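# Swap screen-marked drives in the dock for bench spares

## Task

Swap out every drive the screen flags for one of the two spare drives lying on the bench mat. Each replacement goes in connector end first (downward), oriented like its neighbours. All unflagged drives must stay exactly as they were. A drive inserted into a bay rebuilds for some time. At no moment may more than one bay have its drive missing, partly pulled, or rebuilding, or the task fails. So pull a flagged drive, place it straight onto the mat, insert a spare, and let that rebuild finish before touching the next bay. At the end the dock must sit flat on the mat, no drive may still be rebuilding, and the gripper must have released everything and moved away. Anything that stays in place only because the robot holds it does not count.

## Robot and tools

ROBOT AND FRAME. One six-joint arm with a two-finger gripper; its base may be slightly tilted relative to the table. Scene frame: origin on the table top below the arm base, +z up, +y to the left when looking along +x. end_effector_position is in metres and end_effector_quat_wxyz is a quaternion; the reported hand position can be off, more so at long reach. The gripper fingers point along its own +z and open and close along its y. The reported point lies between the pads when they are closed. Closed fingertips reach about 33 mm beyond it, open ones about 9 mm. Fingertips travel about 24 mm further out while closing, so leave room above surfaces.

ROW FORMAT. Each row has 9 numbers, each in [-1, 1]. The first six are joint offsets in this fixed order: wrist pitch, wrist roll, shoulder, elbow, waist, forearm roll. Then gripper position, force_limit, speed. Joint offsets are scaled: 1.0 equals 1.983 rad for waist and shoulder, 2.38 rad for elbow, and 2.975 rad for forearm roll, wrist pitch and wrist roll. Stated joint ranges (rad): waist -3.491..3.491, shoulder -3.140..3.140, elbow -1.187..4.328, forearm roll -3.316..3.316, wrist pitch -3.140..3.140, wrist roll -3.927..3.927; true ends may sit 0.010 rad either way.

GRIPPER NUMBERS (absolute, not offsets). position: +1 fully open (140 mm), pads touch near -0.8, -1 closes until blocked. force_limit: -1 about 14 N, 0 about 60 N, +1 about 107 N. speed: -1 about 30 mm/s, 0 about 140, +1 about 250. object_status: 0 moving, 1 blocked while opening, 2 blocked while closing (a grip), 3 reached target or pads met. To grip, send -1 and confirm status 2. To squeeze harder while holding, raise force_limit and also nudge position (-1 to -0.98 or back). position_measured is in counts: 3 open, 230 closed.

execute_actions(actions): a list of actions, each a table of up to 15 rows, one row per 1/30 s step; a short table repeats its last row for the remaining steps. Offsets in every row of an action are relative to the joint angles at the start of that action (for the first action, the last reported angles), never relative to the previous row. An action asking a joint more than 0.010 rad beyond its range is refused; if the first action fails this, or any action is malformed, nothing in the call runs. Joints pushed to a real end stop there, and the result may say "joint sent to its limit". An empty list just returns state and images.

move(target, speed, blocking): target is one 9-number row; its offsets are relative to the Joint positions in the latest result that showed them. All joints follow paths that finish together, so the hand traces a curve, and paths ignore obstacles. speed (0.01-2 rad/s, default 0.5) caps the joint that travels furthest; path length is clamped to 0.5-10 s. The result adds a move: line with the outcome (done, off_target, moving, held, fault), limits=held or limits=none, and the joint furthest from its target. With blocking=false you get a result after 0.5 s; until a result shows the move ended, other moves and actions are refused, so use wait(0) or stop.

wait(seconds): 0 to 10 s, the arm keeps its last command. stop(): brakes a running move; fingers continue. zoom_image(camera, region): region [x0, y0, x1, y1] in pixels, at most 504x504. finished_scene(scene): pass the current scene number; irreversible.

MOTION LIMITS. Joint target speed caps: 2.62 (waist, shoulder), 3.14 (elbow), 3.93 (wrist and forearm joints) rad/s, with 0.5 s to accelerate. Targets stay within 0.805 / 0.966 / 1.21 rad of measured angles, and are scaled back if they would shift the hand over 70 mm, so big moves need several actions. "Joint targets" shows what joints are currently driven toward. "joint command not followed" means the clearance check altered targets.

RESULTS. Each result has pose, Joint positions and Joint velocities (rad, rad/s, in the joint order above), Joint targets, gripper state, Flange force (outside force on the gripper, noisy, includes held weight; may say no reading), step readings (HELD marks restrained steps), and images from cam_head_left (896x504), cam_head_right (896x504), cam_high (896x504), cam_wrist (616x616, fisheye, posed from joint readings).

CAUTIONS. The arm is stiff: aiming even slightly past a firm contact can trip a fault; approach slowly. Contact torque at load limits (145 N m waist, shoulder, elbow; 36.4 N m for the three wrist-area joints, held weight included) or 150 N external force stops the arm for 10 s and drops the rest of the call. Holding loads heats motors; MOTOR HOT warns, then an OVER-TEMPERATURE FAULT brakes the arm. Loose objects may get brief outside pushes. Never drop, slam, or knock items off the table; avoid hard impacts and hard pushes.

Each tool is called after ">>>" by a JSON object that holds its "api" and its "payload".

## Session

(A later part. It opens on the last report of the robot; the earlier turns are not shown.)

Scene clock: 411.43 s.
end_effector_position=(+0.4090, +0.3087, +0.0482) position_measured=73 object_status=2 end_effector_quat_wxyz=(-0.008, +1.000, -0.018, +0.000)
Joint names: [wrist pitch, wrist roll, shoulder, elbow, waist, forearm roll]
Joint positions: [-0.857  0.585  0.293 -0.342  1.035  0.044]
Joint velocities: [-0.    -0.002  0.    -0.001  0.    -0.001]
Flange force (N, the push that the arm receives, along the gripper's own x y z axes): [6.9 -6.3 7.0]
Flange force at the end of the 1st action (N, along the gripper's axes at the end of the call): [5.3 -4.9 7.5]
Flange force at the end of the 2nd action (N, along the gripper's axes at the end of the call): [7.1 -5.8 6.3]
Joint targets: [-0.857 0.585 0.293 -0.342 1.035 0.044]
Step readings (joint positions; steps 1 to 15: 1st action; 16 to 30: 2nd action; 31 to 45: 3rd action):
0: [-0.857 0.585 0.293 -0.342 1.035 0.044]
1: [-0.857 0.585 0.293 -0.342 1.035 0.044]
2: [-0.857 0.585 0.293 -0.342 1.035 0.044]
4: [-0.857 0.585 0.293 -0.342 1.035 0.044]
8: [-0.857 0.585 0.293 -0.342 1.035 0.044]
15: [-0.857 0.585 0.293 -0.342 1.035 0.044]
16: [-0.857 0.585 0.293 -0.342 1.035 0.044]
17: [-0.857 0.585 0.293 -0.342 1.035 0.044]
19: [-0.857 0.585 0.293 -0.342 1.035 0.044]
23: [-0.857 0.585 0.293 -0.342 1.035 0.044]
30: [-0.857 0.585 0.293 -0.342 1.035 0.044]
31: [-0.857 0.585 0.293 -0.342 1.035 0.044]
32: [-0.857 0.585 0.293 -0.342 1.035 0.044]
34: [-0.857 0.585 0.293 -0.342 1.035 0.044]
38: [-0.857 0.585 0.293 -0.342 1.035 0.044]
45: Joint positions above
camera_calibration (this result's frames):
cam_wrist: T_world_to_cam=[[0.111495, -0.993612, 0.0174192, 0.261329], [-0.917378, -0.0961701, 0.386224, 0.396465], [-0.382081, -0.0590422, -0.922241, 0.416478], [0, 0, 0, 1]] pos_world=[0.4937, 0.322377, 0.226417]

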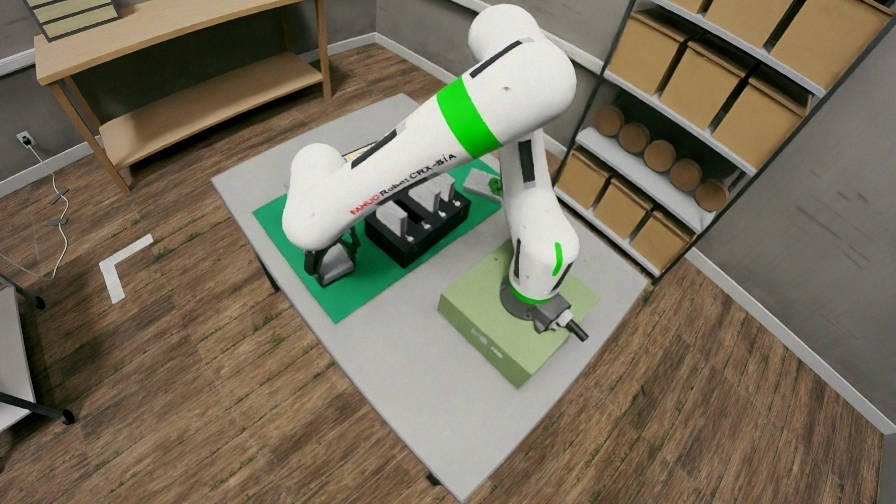

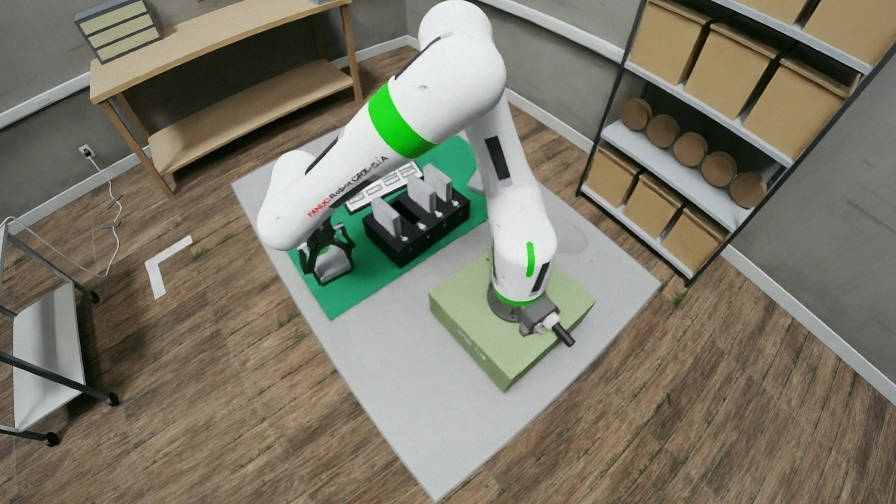

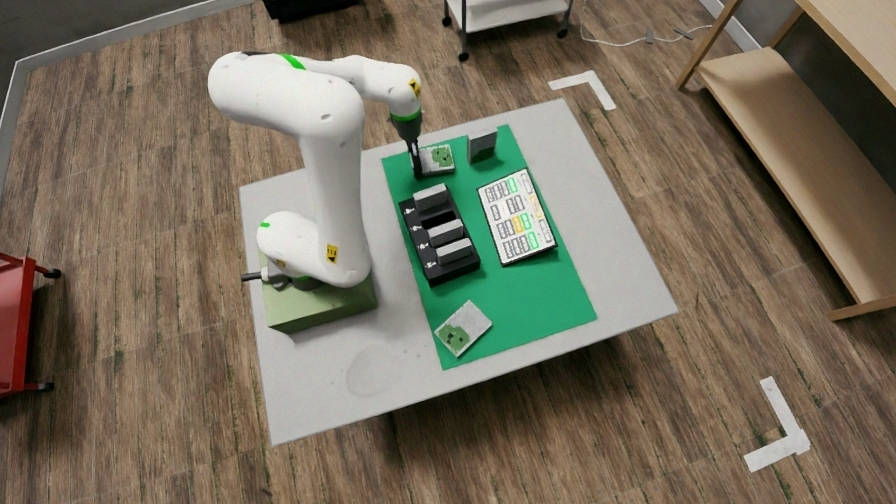

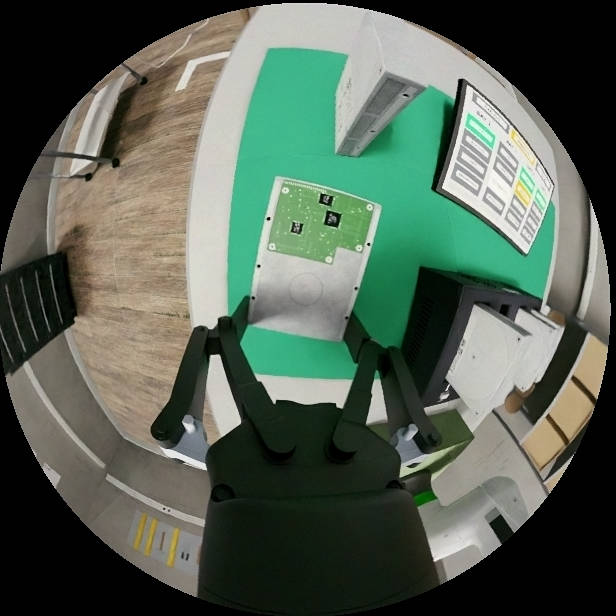

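>>> {"api": "execute_actions", "payload": {"actions": [[[0,0,0,0,0,0,-1,0.2,0]]]}}

>>> {"api": "move", "payload": {"target": [-0.1644,0,-0.0953,0.1252,0,0,-1,0.2,0], "speed": 0.6}}

>>> {"api": "move", "payload": {"target": [0,-0.7247,0,0,0,0,-1,0.2,0], "speed": 1.2}}

Scene clock: 451.70 s.
end_effector_position=(+0.4090, +0.3087, +0.0482) position_measured=77 object_status=2 end_effector_quat_wxyz=(-0.008, +1.000, -0.018, +0.000)
Joint names: [wrist pitch, wrist roll, shoulder, elbow, waist, forearm roll]
Joint positions: [-0.857  0.585  0.293 -0.342  1.035  0.044]
Joint velocities: [-0.001 -0.     0.     0.    -0.    -0.   ]
Flange force (N, the push that the arm receives, along the gripper's own x y z axes): [5.0 -3.9 5.3]
Joint targets: [-0.857 0.585 0.293 -0.342 1.035 0.044]
Step readings (joint positions):
0: [-0.857 0.585 0.293 -0.342 1.035 0.044]
1: [-0.857 0.585 0.293 -0.342 1.035 0.044]
2: [-0.857 0.585 0.293 -0.342 1.035 0.044]
4: [-0.857 0.585 0.293 -0.342 1.035 0.044]
8: [-0.857 0.585 0.293 -0.342 1.035 0.044]
15: Joint positions above
camera_calibration (this result's frames):
cam_wrist: T_world_to_cam=[[0.111495, -0.993612, 0.0174195, 0.261328], [-0.917378, -0.0961699, 0.386224, 0.396465], [-0.382082, -0.0590424, -0.922241, 0.416478], [0, 0, 0, 1]] pos_world=[0.4937, 0.322377, 0.226417]

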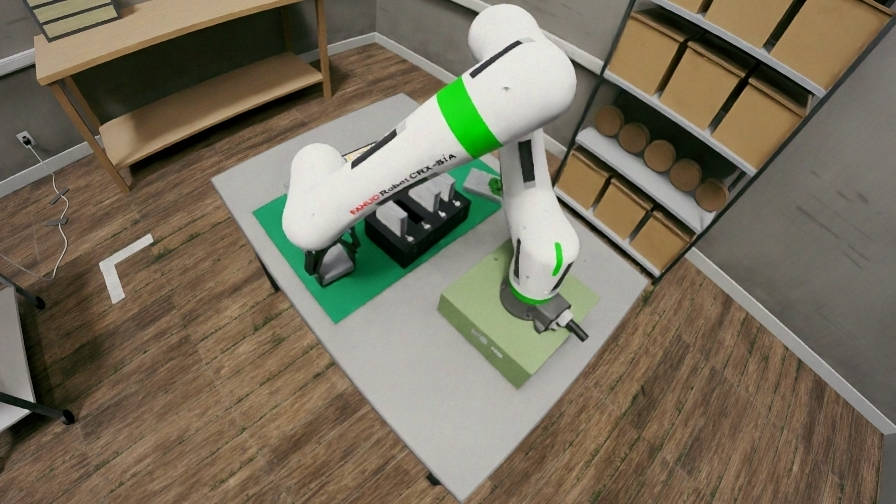

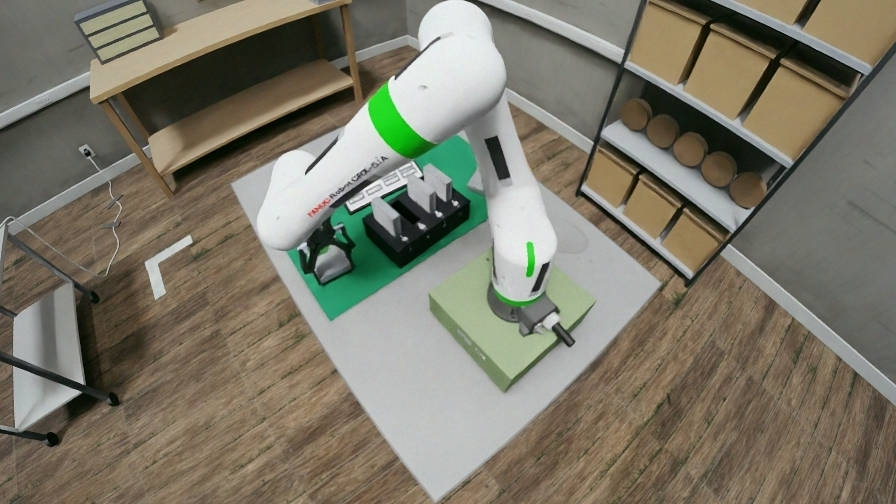

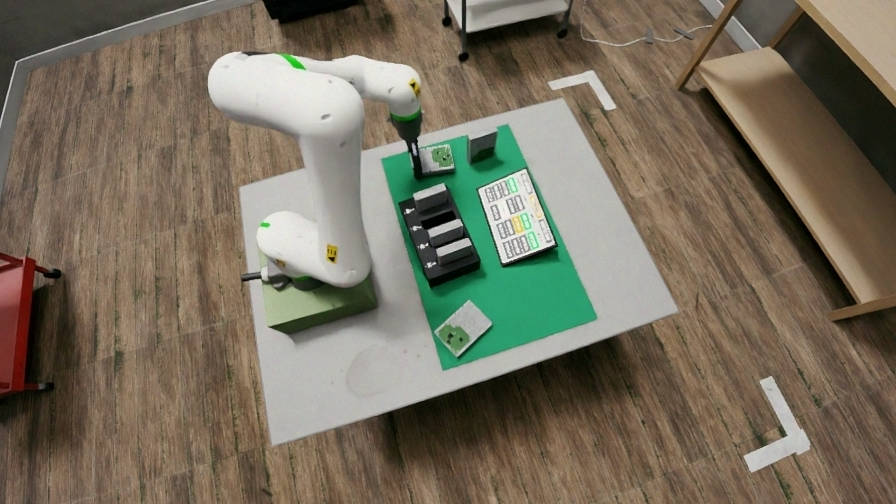

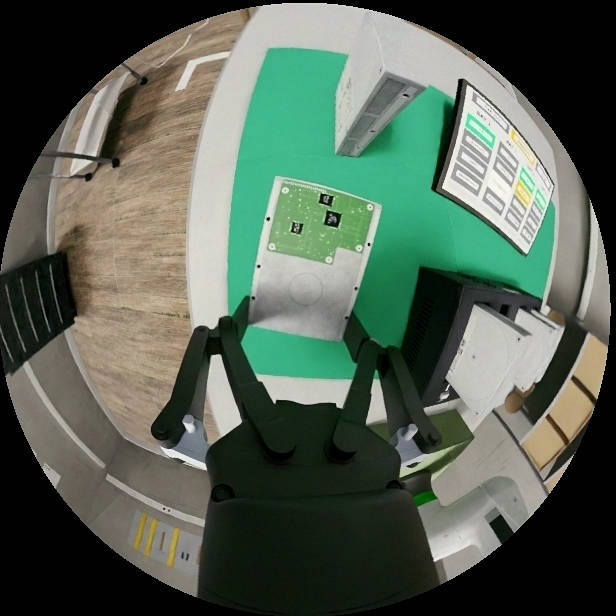

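Scene clock: 452.93 s.
end_effector_position=(+0.4268, +0.3123, +0.2555) position_measured=77 object_status=2 end_effector_quat_wxyz=(-0.004, +1.000, -0.027, +0.004)
Joint names: [wrist pitch, wrist roll, shoulder, elbow, waist, forearm roll]
Joint positions: [-1.346  0.585  0.104 -0.044  1.035  0.044]
Joint velocities: [-0.002 -0.001  0.001 -0.001  0.     0.001]
Flange force (N, the push that the arm receives, along the gripper's own x y z axes): [8.8 -5.3 -4.0]
Joint targets: [-1.346 0.585 0.104 -0.044 1.035 0.044]
move: done; limits=none; farthest joint: the waist, 0.000 radians from its target (0.000 radians at the start)
camera_calibration (this result's frames):
cam_wrist: T_world_to_cam=[[0.092502, -0.995386, 0.0254964, 0.265932], [-0.921319, -0.0758511, 0.381337, 0.329705], [-0.377643, -0.0587647, -0.924085, 0.613144], [0, 0, 0, 1]] pos_world=[0.510714, 0.325745, 0.434088]

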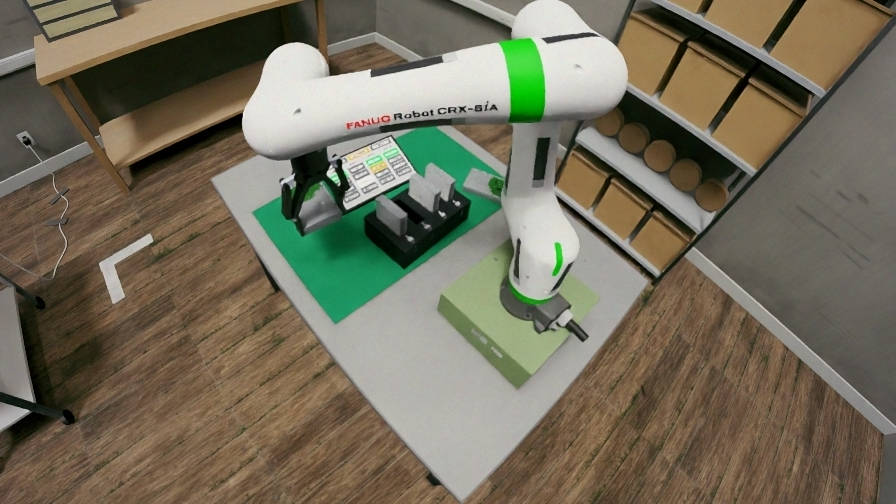

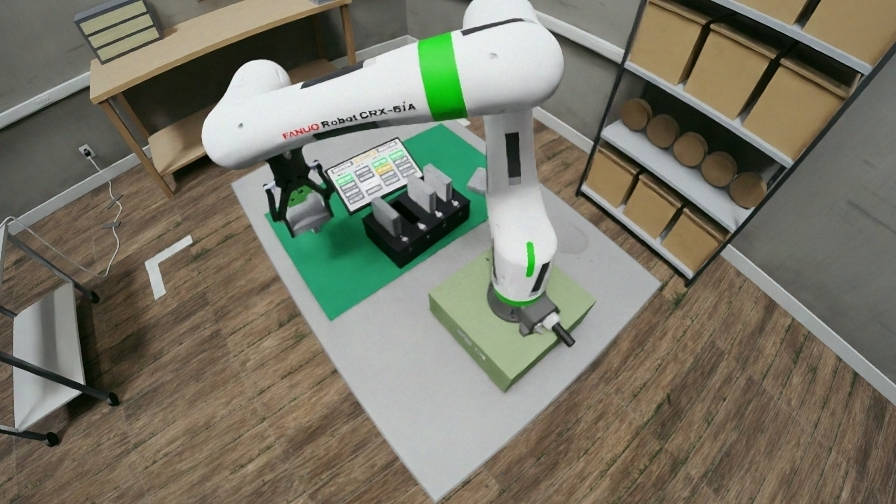

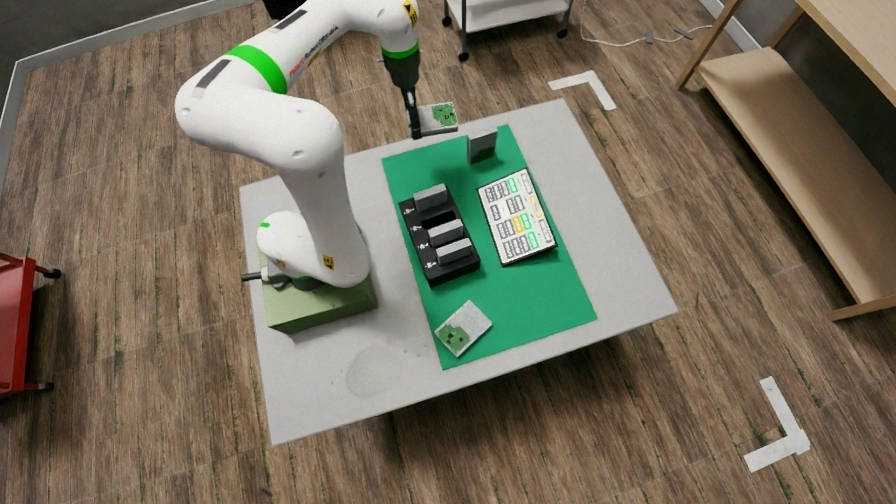

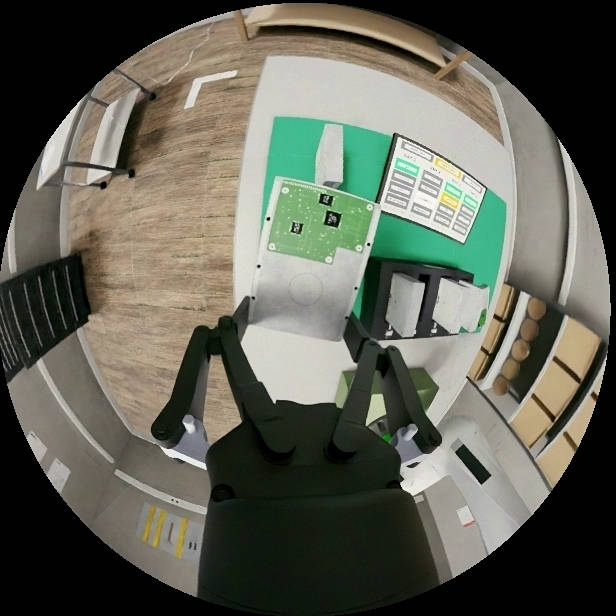

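Scene clock: 455.30 s.
end_effector_position=(+0.4268, +0.3123, +0.2555) position_measured=77 object_status=2 end_effector_quat_wxyz=(+0.005, -0.449, +0.894, +0.002)
Joint names: [wrist pitch, wrist roll, shoulder, elbow, waist, forearm roll]
Joint positions: [-1.346 -1.571  0.104 -0.044  1.035  0.044]
Joint velocities: [ 0.001  0.001 -0.     0.    -0.    -0.001]
Flange force (N, the push that the arm receives, along the gripper's own x y z axes): [-8.9 -2.2 1.2]
Joint targets: [-1.346 -1.571 0.104 -0.044 1.035 0.044]
move: done; limits=none; farthest joint: the waist, 0.000 radians from its target (0.000 radians at the start)
camera_calibration (this result's frames):
cam_wrist: T_world_to_cam=[[-0.881046, 0.472106, 0.0295726, 0.222045], [0.443623, 0.802956, 0.39807, -0.531583], [0.164185, 0.363837, -0.916878, 0.248073], [0, 0, 0, 1]] pos_world=[0.390725, 0.231752, 0.432493]

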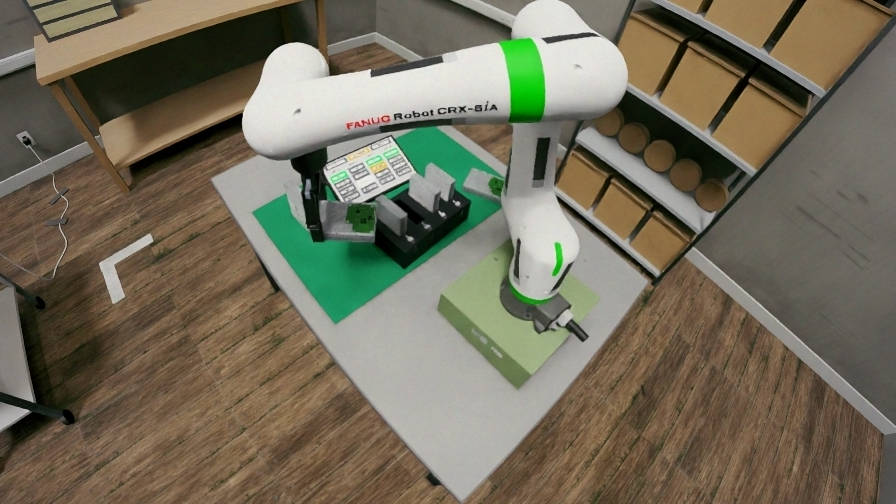

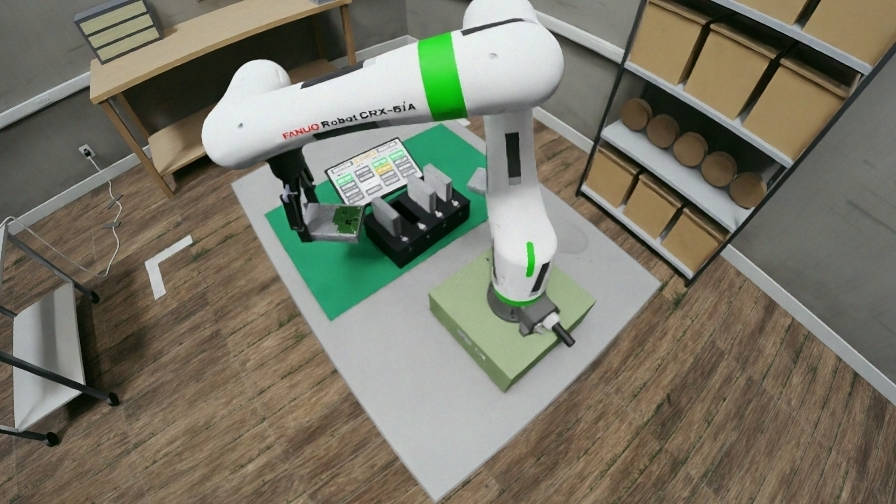

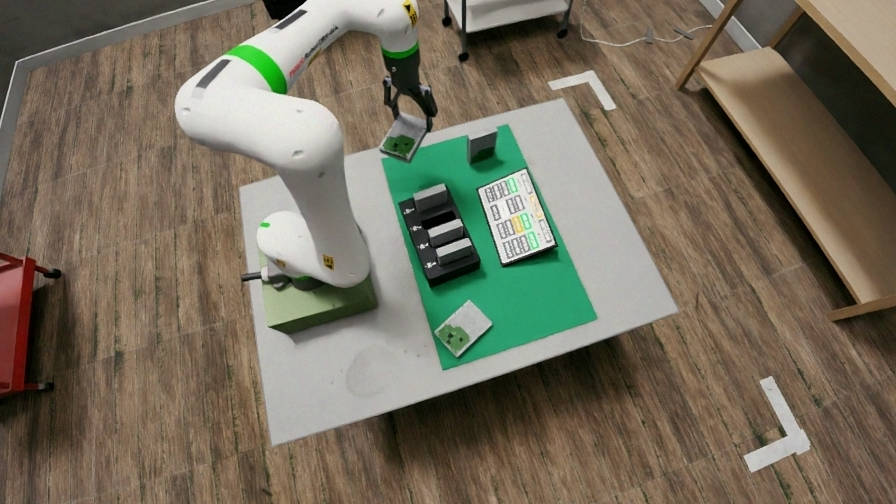

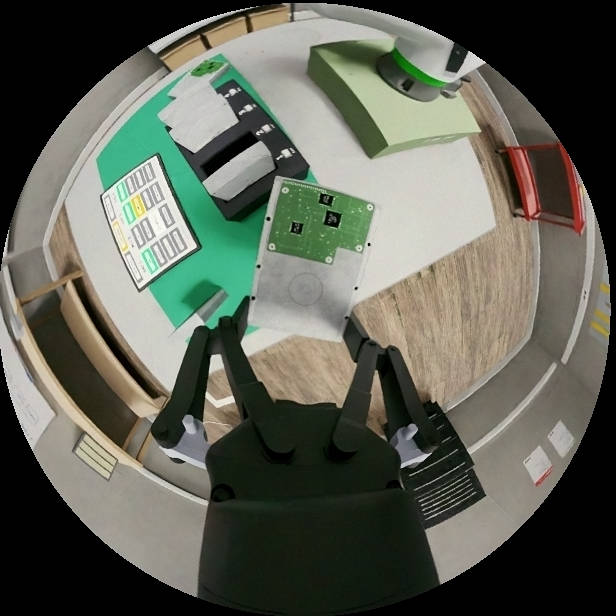

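>>> {"api": "move", "payload": {"target": [0.1526,0,0.1822,-0.0389,0,0,-1,0.2,0], "speed": 0.25}}

Scene clock: 472.37 s.
end_effector_position=(+0.4520, +0.3662, +0.0291) position_measured=77 object_status=2 end_effector_quat_wxyz=(+0.003, -0.457, +0.890, +0.006)
Joint names: [wrist pitch, wrist roll, shoulder, elbow, waist, forearm roll]
Joint positions: [-0.892 -1.571  0.465 -0.137  1.035  0.044]
Joint velocities: [ 0.002 -0.001  0.001 -0.001 -0.     0.   ]
Flange force (N, the push that the arm receives, along the gripper's own x y z axes): [-0.8 3.3 -23.2]
Joint targets: [-0.892 -1.571 0.465 -0.137 1.035 0.044]
move: done; limits=none; farthest joint: the shoulder, 0.001 radians from its target (0.362 radians at the start)
camera_calibration (this result's frames):
cam_wrist: T_world_to_cam=[[-0.889088, 0.456173, 0.0377951, 0.234785], [0.431855, 0.808585, 0.399615, -0.492685], [0.151733, 0.371615, -0.915904, 0.019502], [0, 0, 0, 1]] pos_world=[0.418554, 0.284028, 0.205873]

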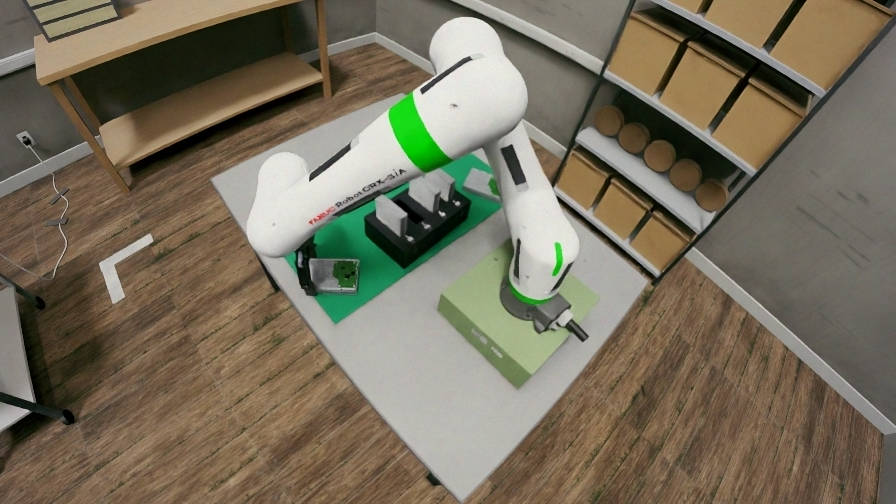

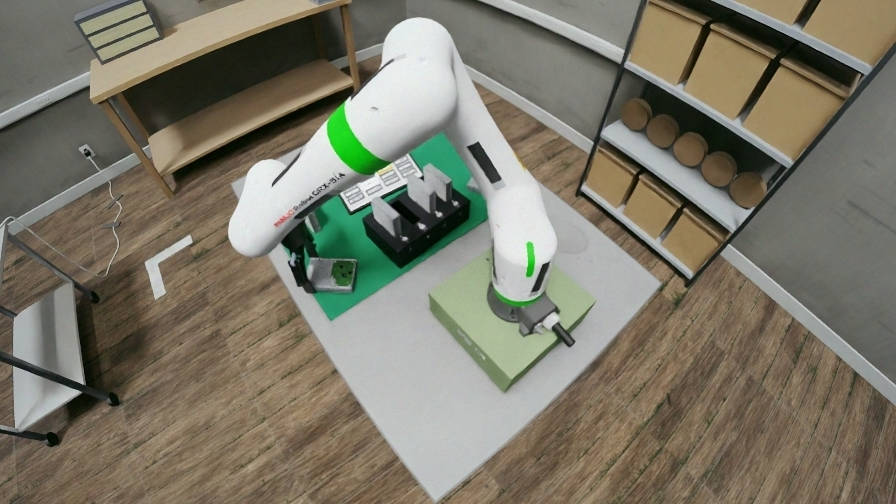

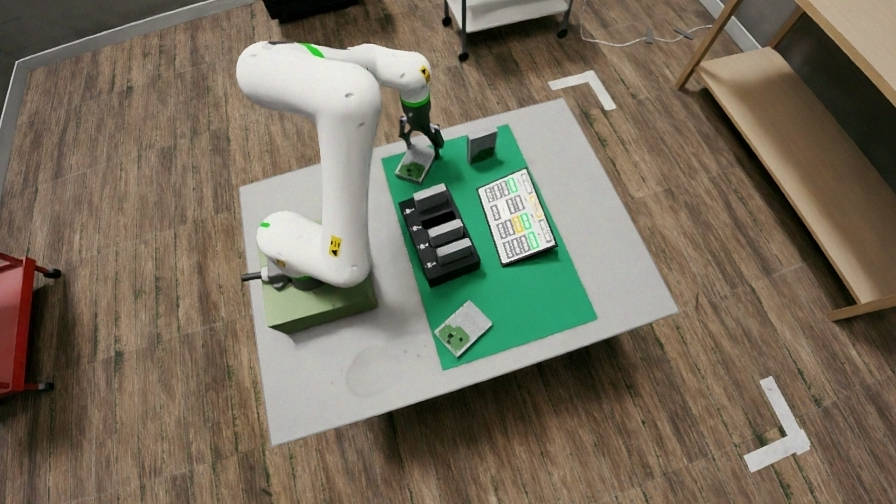

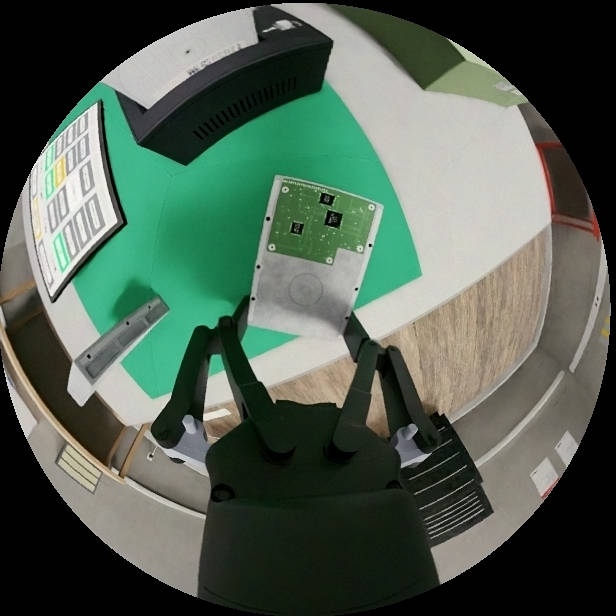

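>>> {"api": "execute_actions", "payload": {"actions": [[[0,0,0,0,0,0,1,0.2,0]],[[0,0,0,0,0,0,1,0.2,0]]]}}

>>> {"api": "move", "payload": {"target": [-0.036,0,-0.0278,0.0219,0,0,1,0.2,0]}}

>>> {"api": "move", "payload": {"target": [-0.3731,0,0.3827,0.4554,0,0,1,0.2,0], "speed": 0.7}}

Scene clock: 483.47 s.
end_effector_position=(+0.4521, +0.3663, +0.0291) position_measured=3 object_status=3 end_effector_quat_wxyz=(+0.004, -0.457, +0.890, +0.006)
Joint names: [wrist pitch, wrist roll, shoulder, elbow, waist, forearm roll]
Joint positions: [-0.892 -1.571  0.465 -0.137  1.035  0.044]
Joint velocities: [ 0.     0.002  0.    -0.    -0.     0.002]
Flange force (N, the push that the arm receives, along the gripper's own x y z axes): [-11.0 -2.5 3.1]
Flange force at the end of the 1st action (N, along the gripper's axes at the end of the call): [-11.3 -4.8 4.0]
Joint targets: [-0.892 -1.571 0.465 -0.137 1.035 0.044]
Step readings (joint positions; steps 1 to 15: 1st action; 16 to 30: 2nd action):
0: [-0.892 -1.571 0.465 -0.137 1.035 0.044]
1: [-0.892 -1.571 0.465 -0.137 1.035 0.044]
2: [-0.892 -1.571 0.465 -0.137 1.035 0.044]
4: [-0.892 -1.571 0.465 -0.137 1.035 0.044]
8: [-0.892 -1.571 0.465 -0.137 1.035 0.044]
15: [-0.892 -1.571 0.465 -0.137 1.035 0.044]
16: [-0.892 -1.571 0.465 -0.137 1.035 0.044]
17: [-0.892 -1.571 0.465 -0.137 1.035 0.044]
19: [-0.892 -1.571 0.465 -0.137 1.035 0.044]
23: [-0.892 -1.571 0.465 -0.137 1.035 0.044]
30: Joint positions above
camera_calibration (this result's frames):
cam_wrist: T_world_to_cam=[[-0.88912, 0.456116, 0.0377289, 0.234846], [0.431712, 0.80846, 0.40002, -0.49273], [0.151953, 0.371954, -0.915729, 0.0192062], [0, 0, 0, 1]] pos_world=[0.418605, 0.284092, 0.205829]

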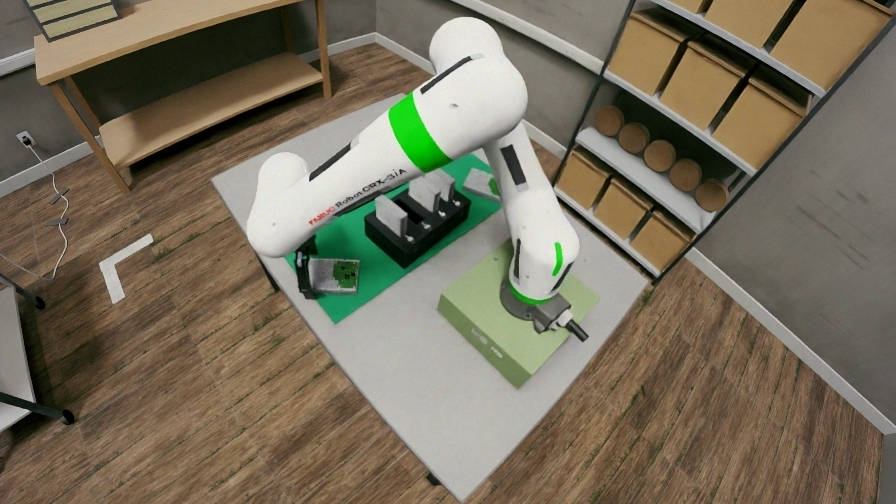

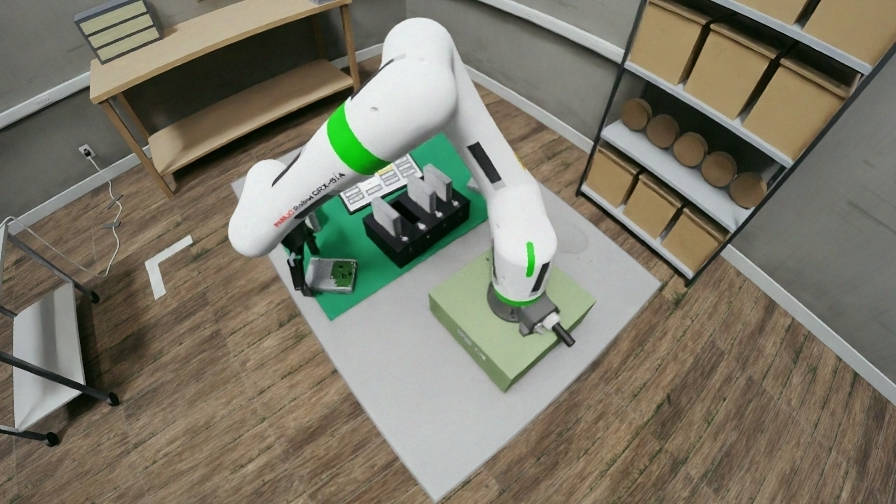

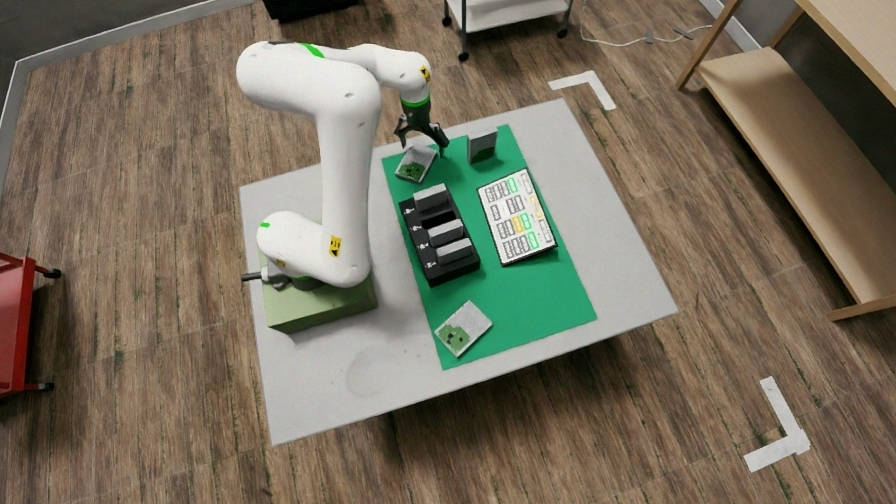

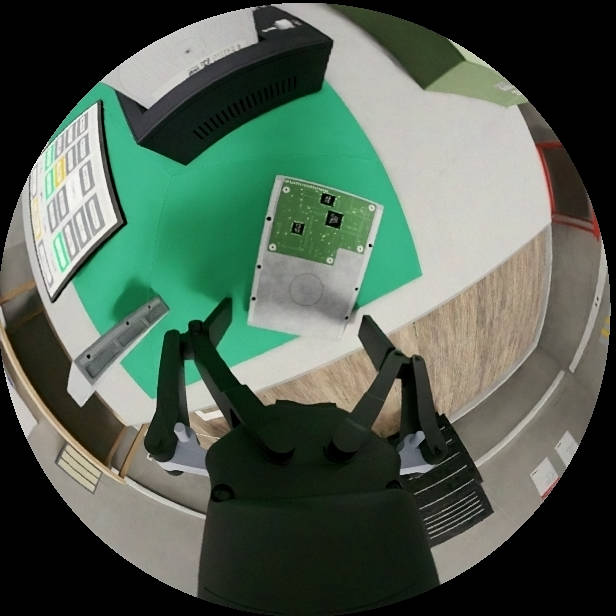

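Scene clock: 484.20 s.
end_effector_position=(+0.4583, +0.3695, +0.0779) position_measured=3 object_status=3 end_effector_quat_wxyz=(+0.004, -0.455, +0.890, +0.005)
Joint names: [wrist pitch, wrist roll, shoulder, elbow, waist, forearm roll]
Joint positions: [-0.999 -1.571  0.41  -0.085  1.035  0.044]
Joint velocities: [ 0.001  0.001  0.     0.     0.    -0.001]
Flange force (N, the push that the arm receives, along the gripper's own x y z axes): [-9.3 -1.1 0.7]
Joint targets: [-0.999 -1.571 0.410 -0.085 1.035 0.044]
move: done; limits=none; farthest joint: the waist, 0.000 radians from its target (0.000 radians at the start)
camera_calibration (this result's frames):
cam_wrist: T_world_to_cam=[[-0.887444, 0.45958, 0.0350584, 0.235222], [0.433934, 0.807434, 0.39969, -0.518167], [0.155382, 0.369916, -0.91598, 0.0610073], [0, 0, 0, 1]] pos_world=[0.424117, 0.287715, 0.254741]

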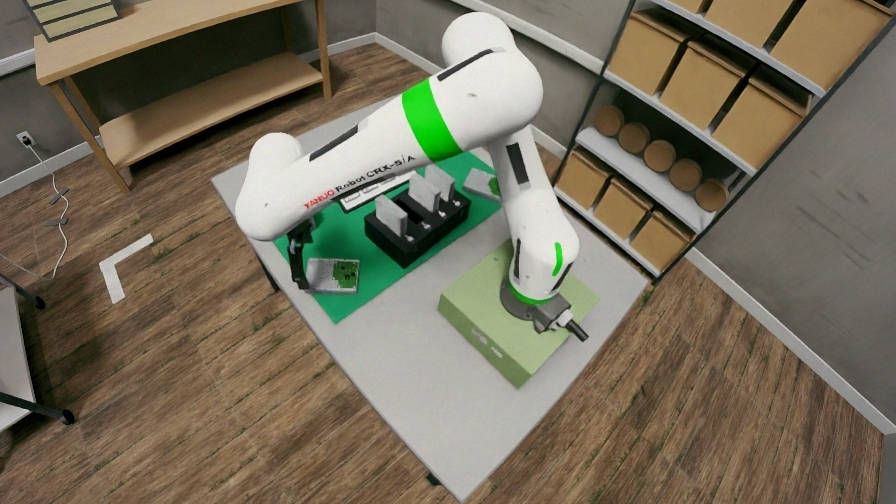

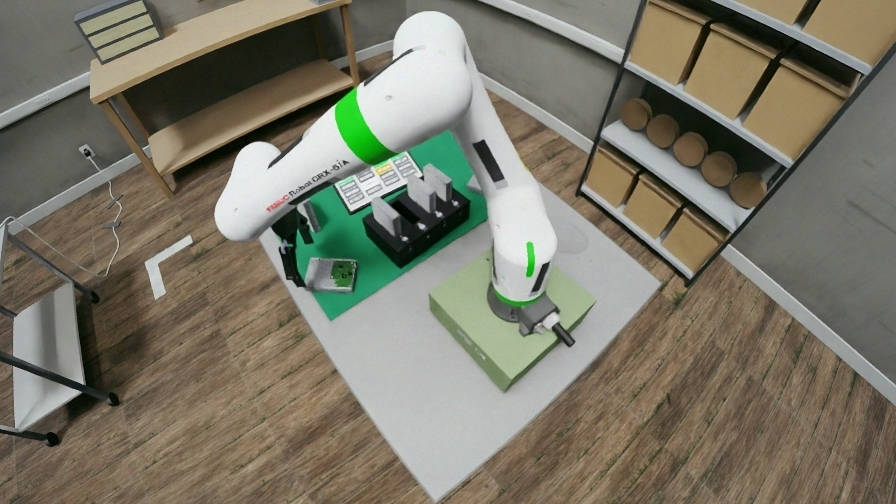

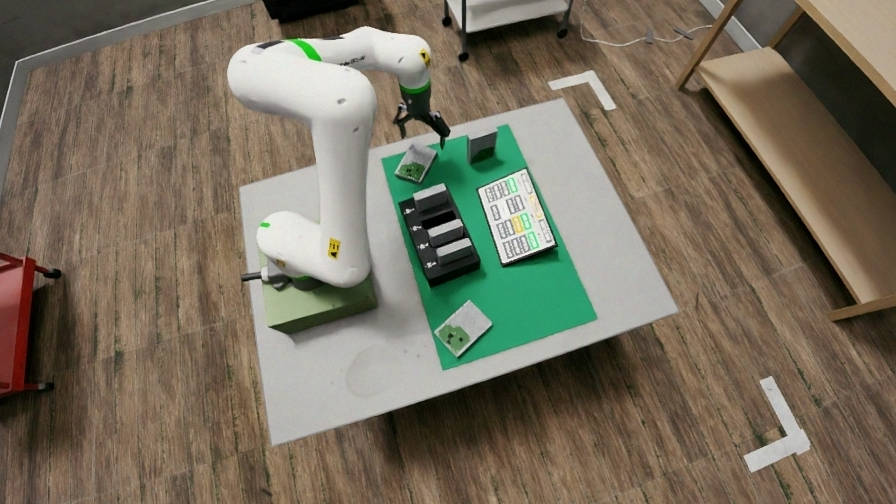

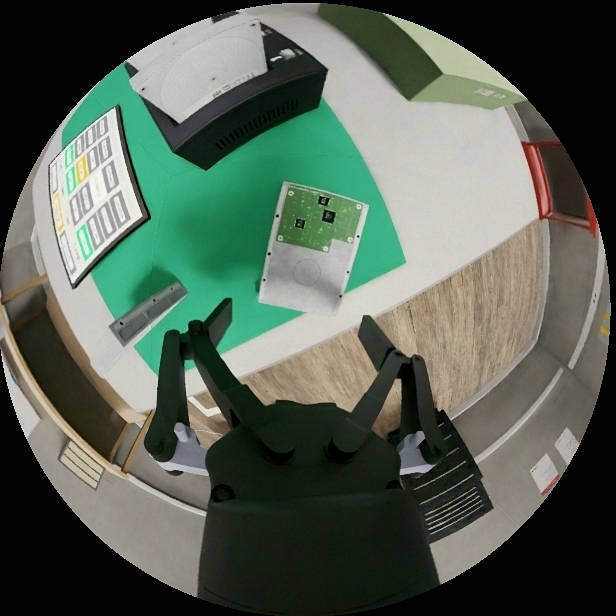

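Scene clock: 486.23 s.
end_effector_position=(+0.4575, +0.3679, +0.0791) position_measured=3 object_status=3 end_effector_quat_wxyz=(-0.337, -0.416, +0.827, -0.170)
Joint names: [wrist pitch, wrist roll, shoulder, elbow, waist, forearm roll]
Joint positions: [-2.109 -1.571  1.169  0.999  1.035  0.044]
Joint velocities: [ 0.002 -0.001  0.    -0.    -0.    -0.   ]
Flange force (N, the push that the arm receives, along the gripper's own x y z axes): no reading
Joint targets: [-2.109 -1.571 1.169 0.999 1.035 0.044]
move: done; limits=none; farthest joint: the waist, 0.000 radians from its target (0.000 radians at the start)
camera_calibration (this result's frames):
cam_wrist: T_world_to_cam=[[-0.842843, 0.523436, 0.125023, 0.184183], [0.452981, 0.815459, -0.360327, -0.468513], [-0.290559, -0.247066, -0.92441, 0.494472], [0, 0, 0, 1]] pos_world=[0.511138, 0.407812, 0.26525]

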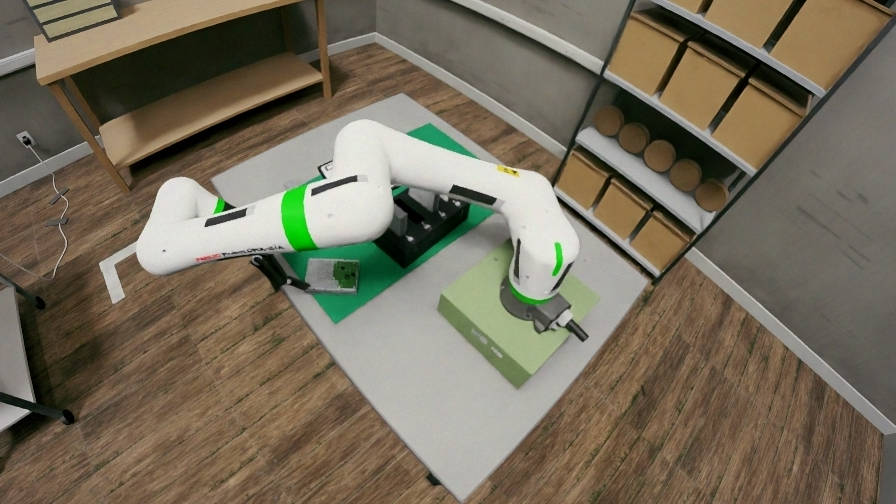

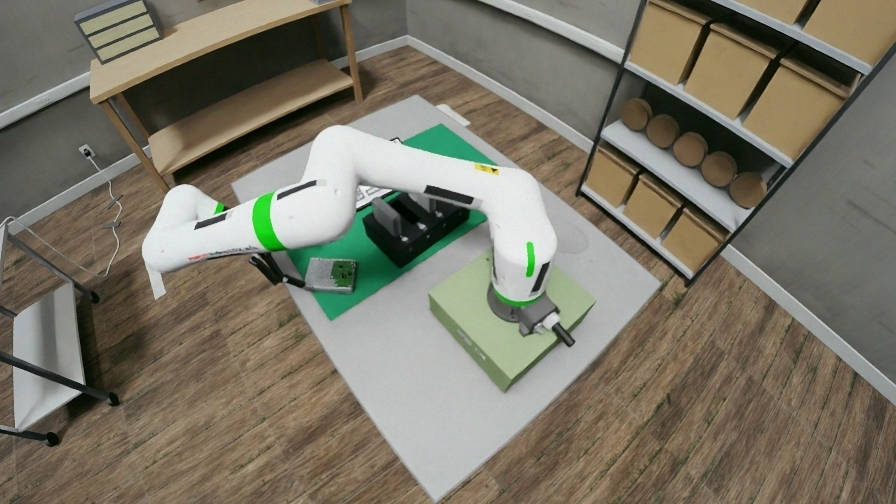

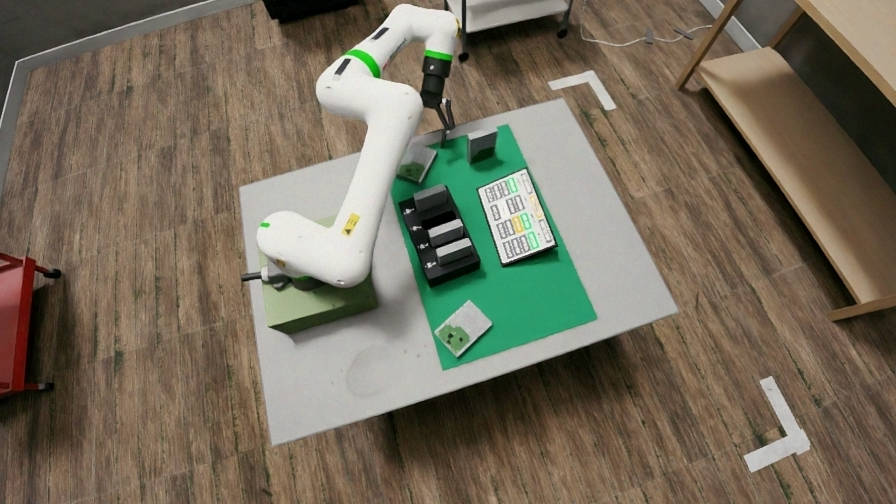

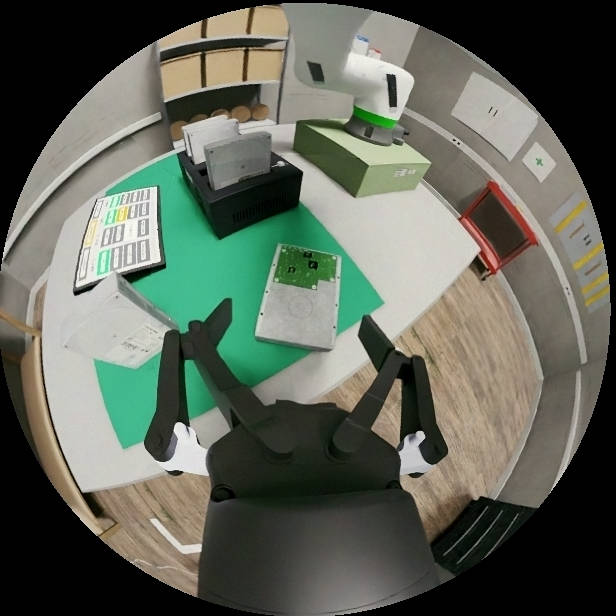

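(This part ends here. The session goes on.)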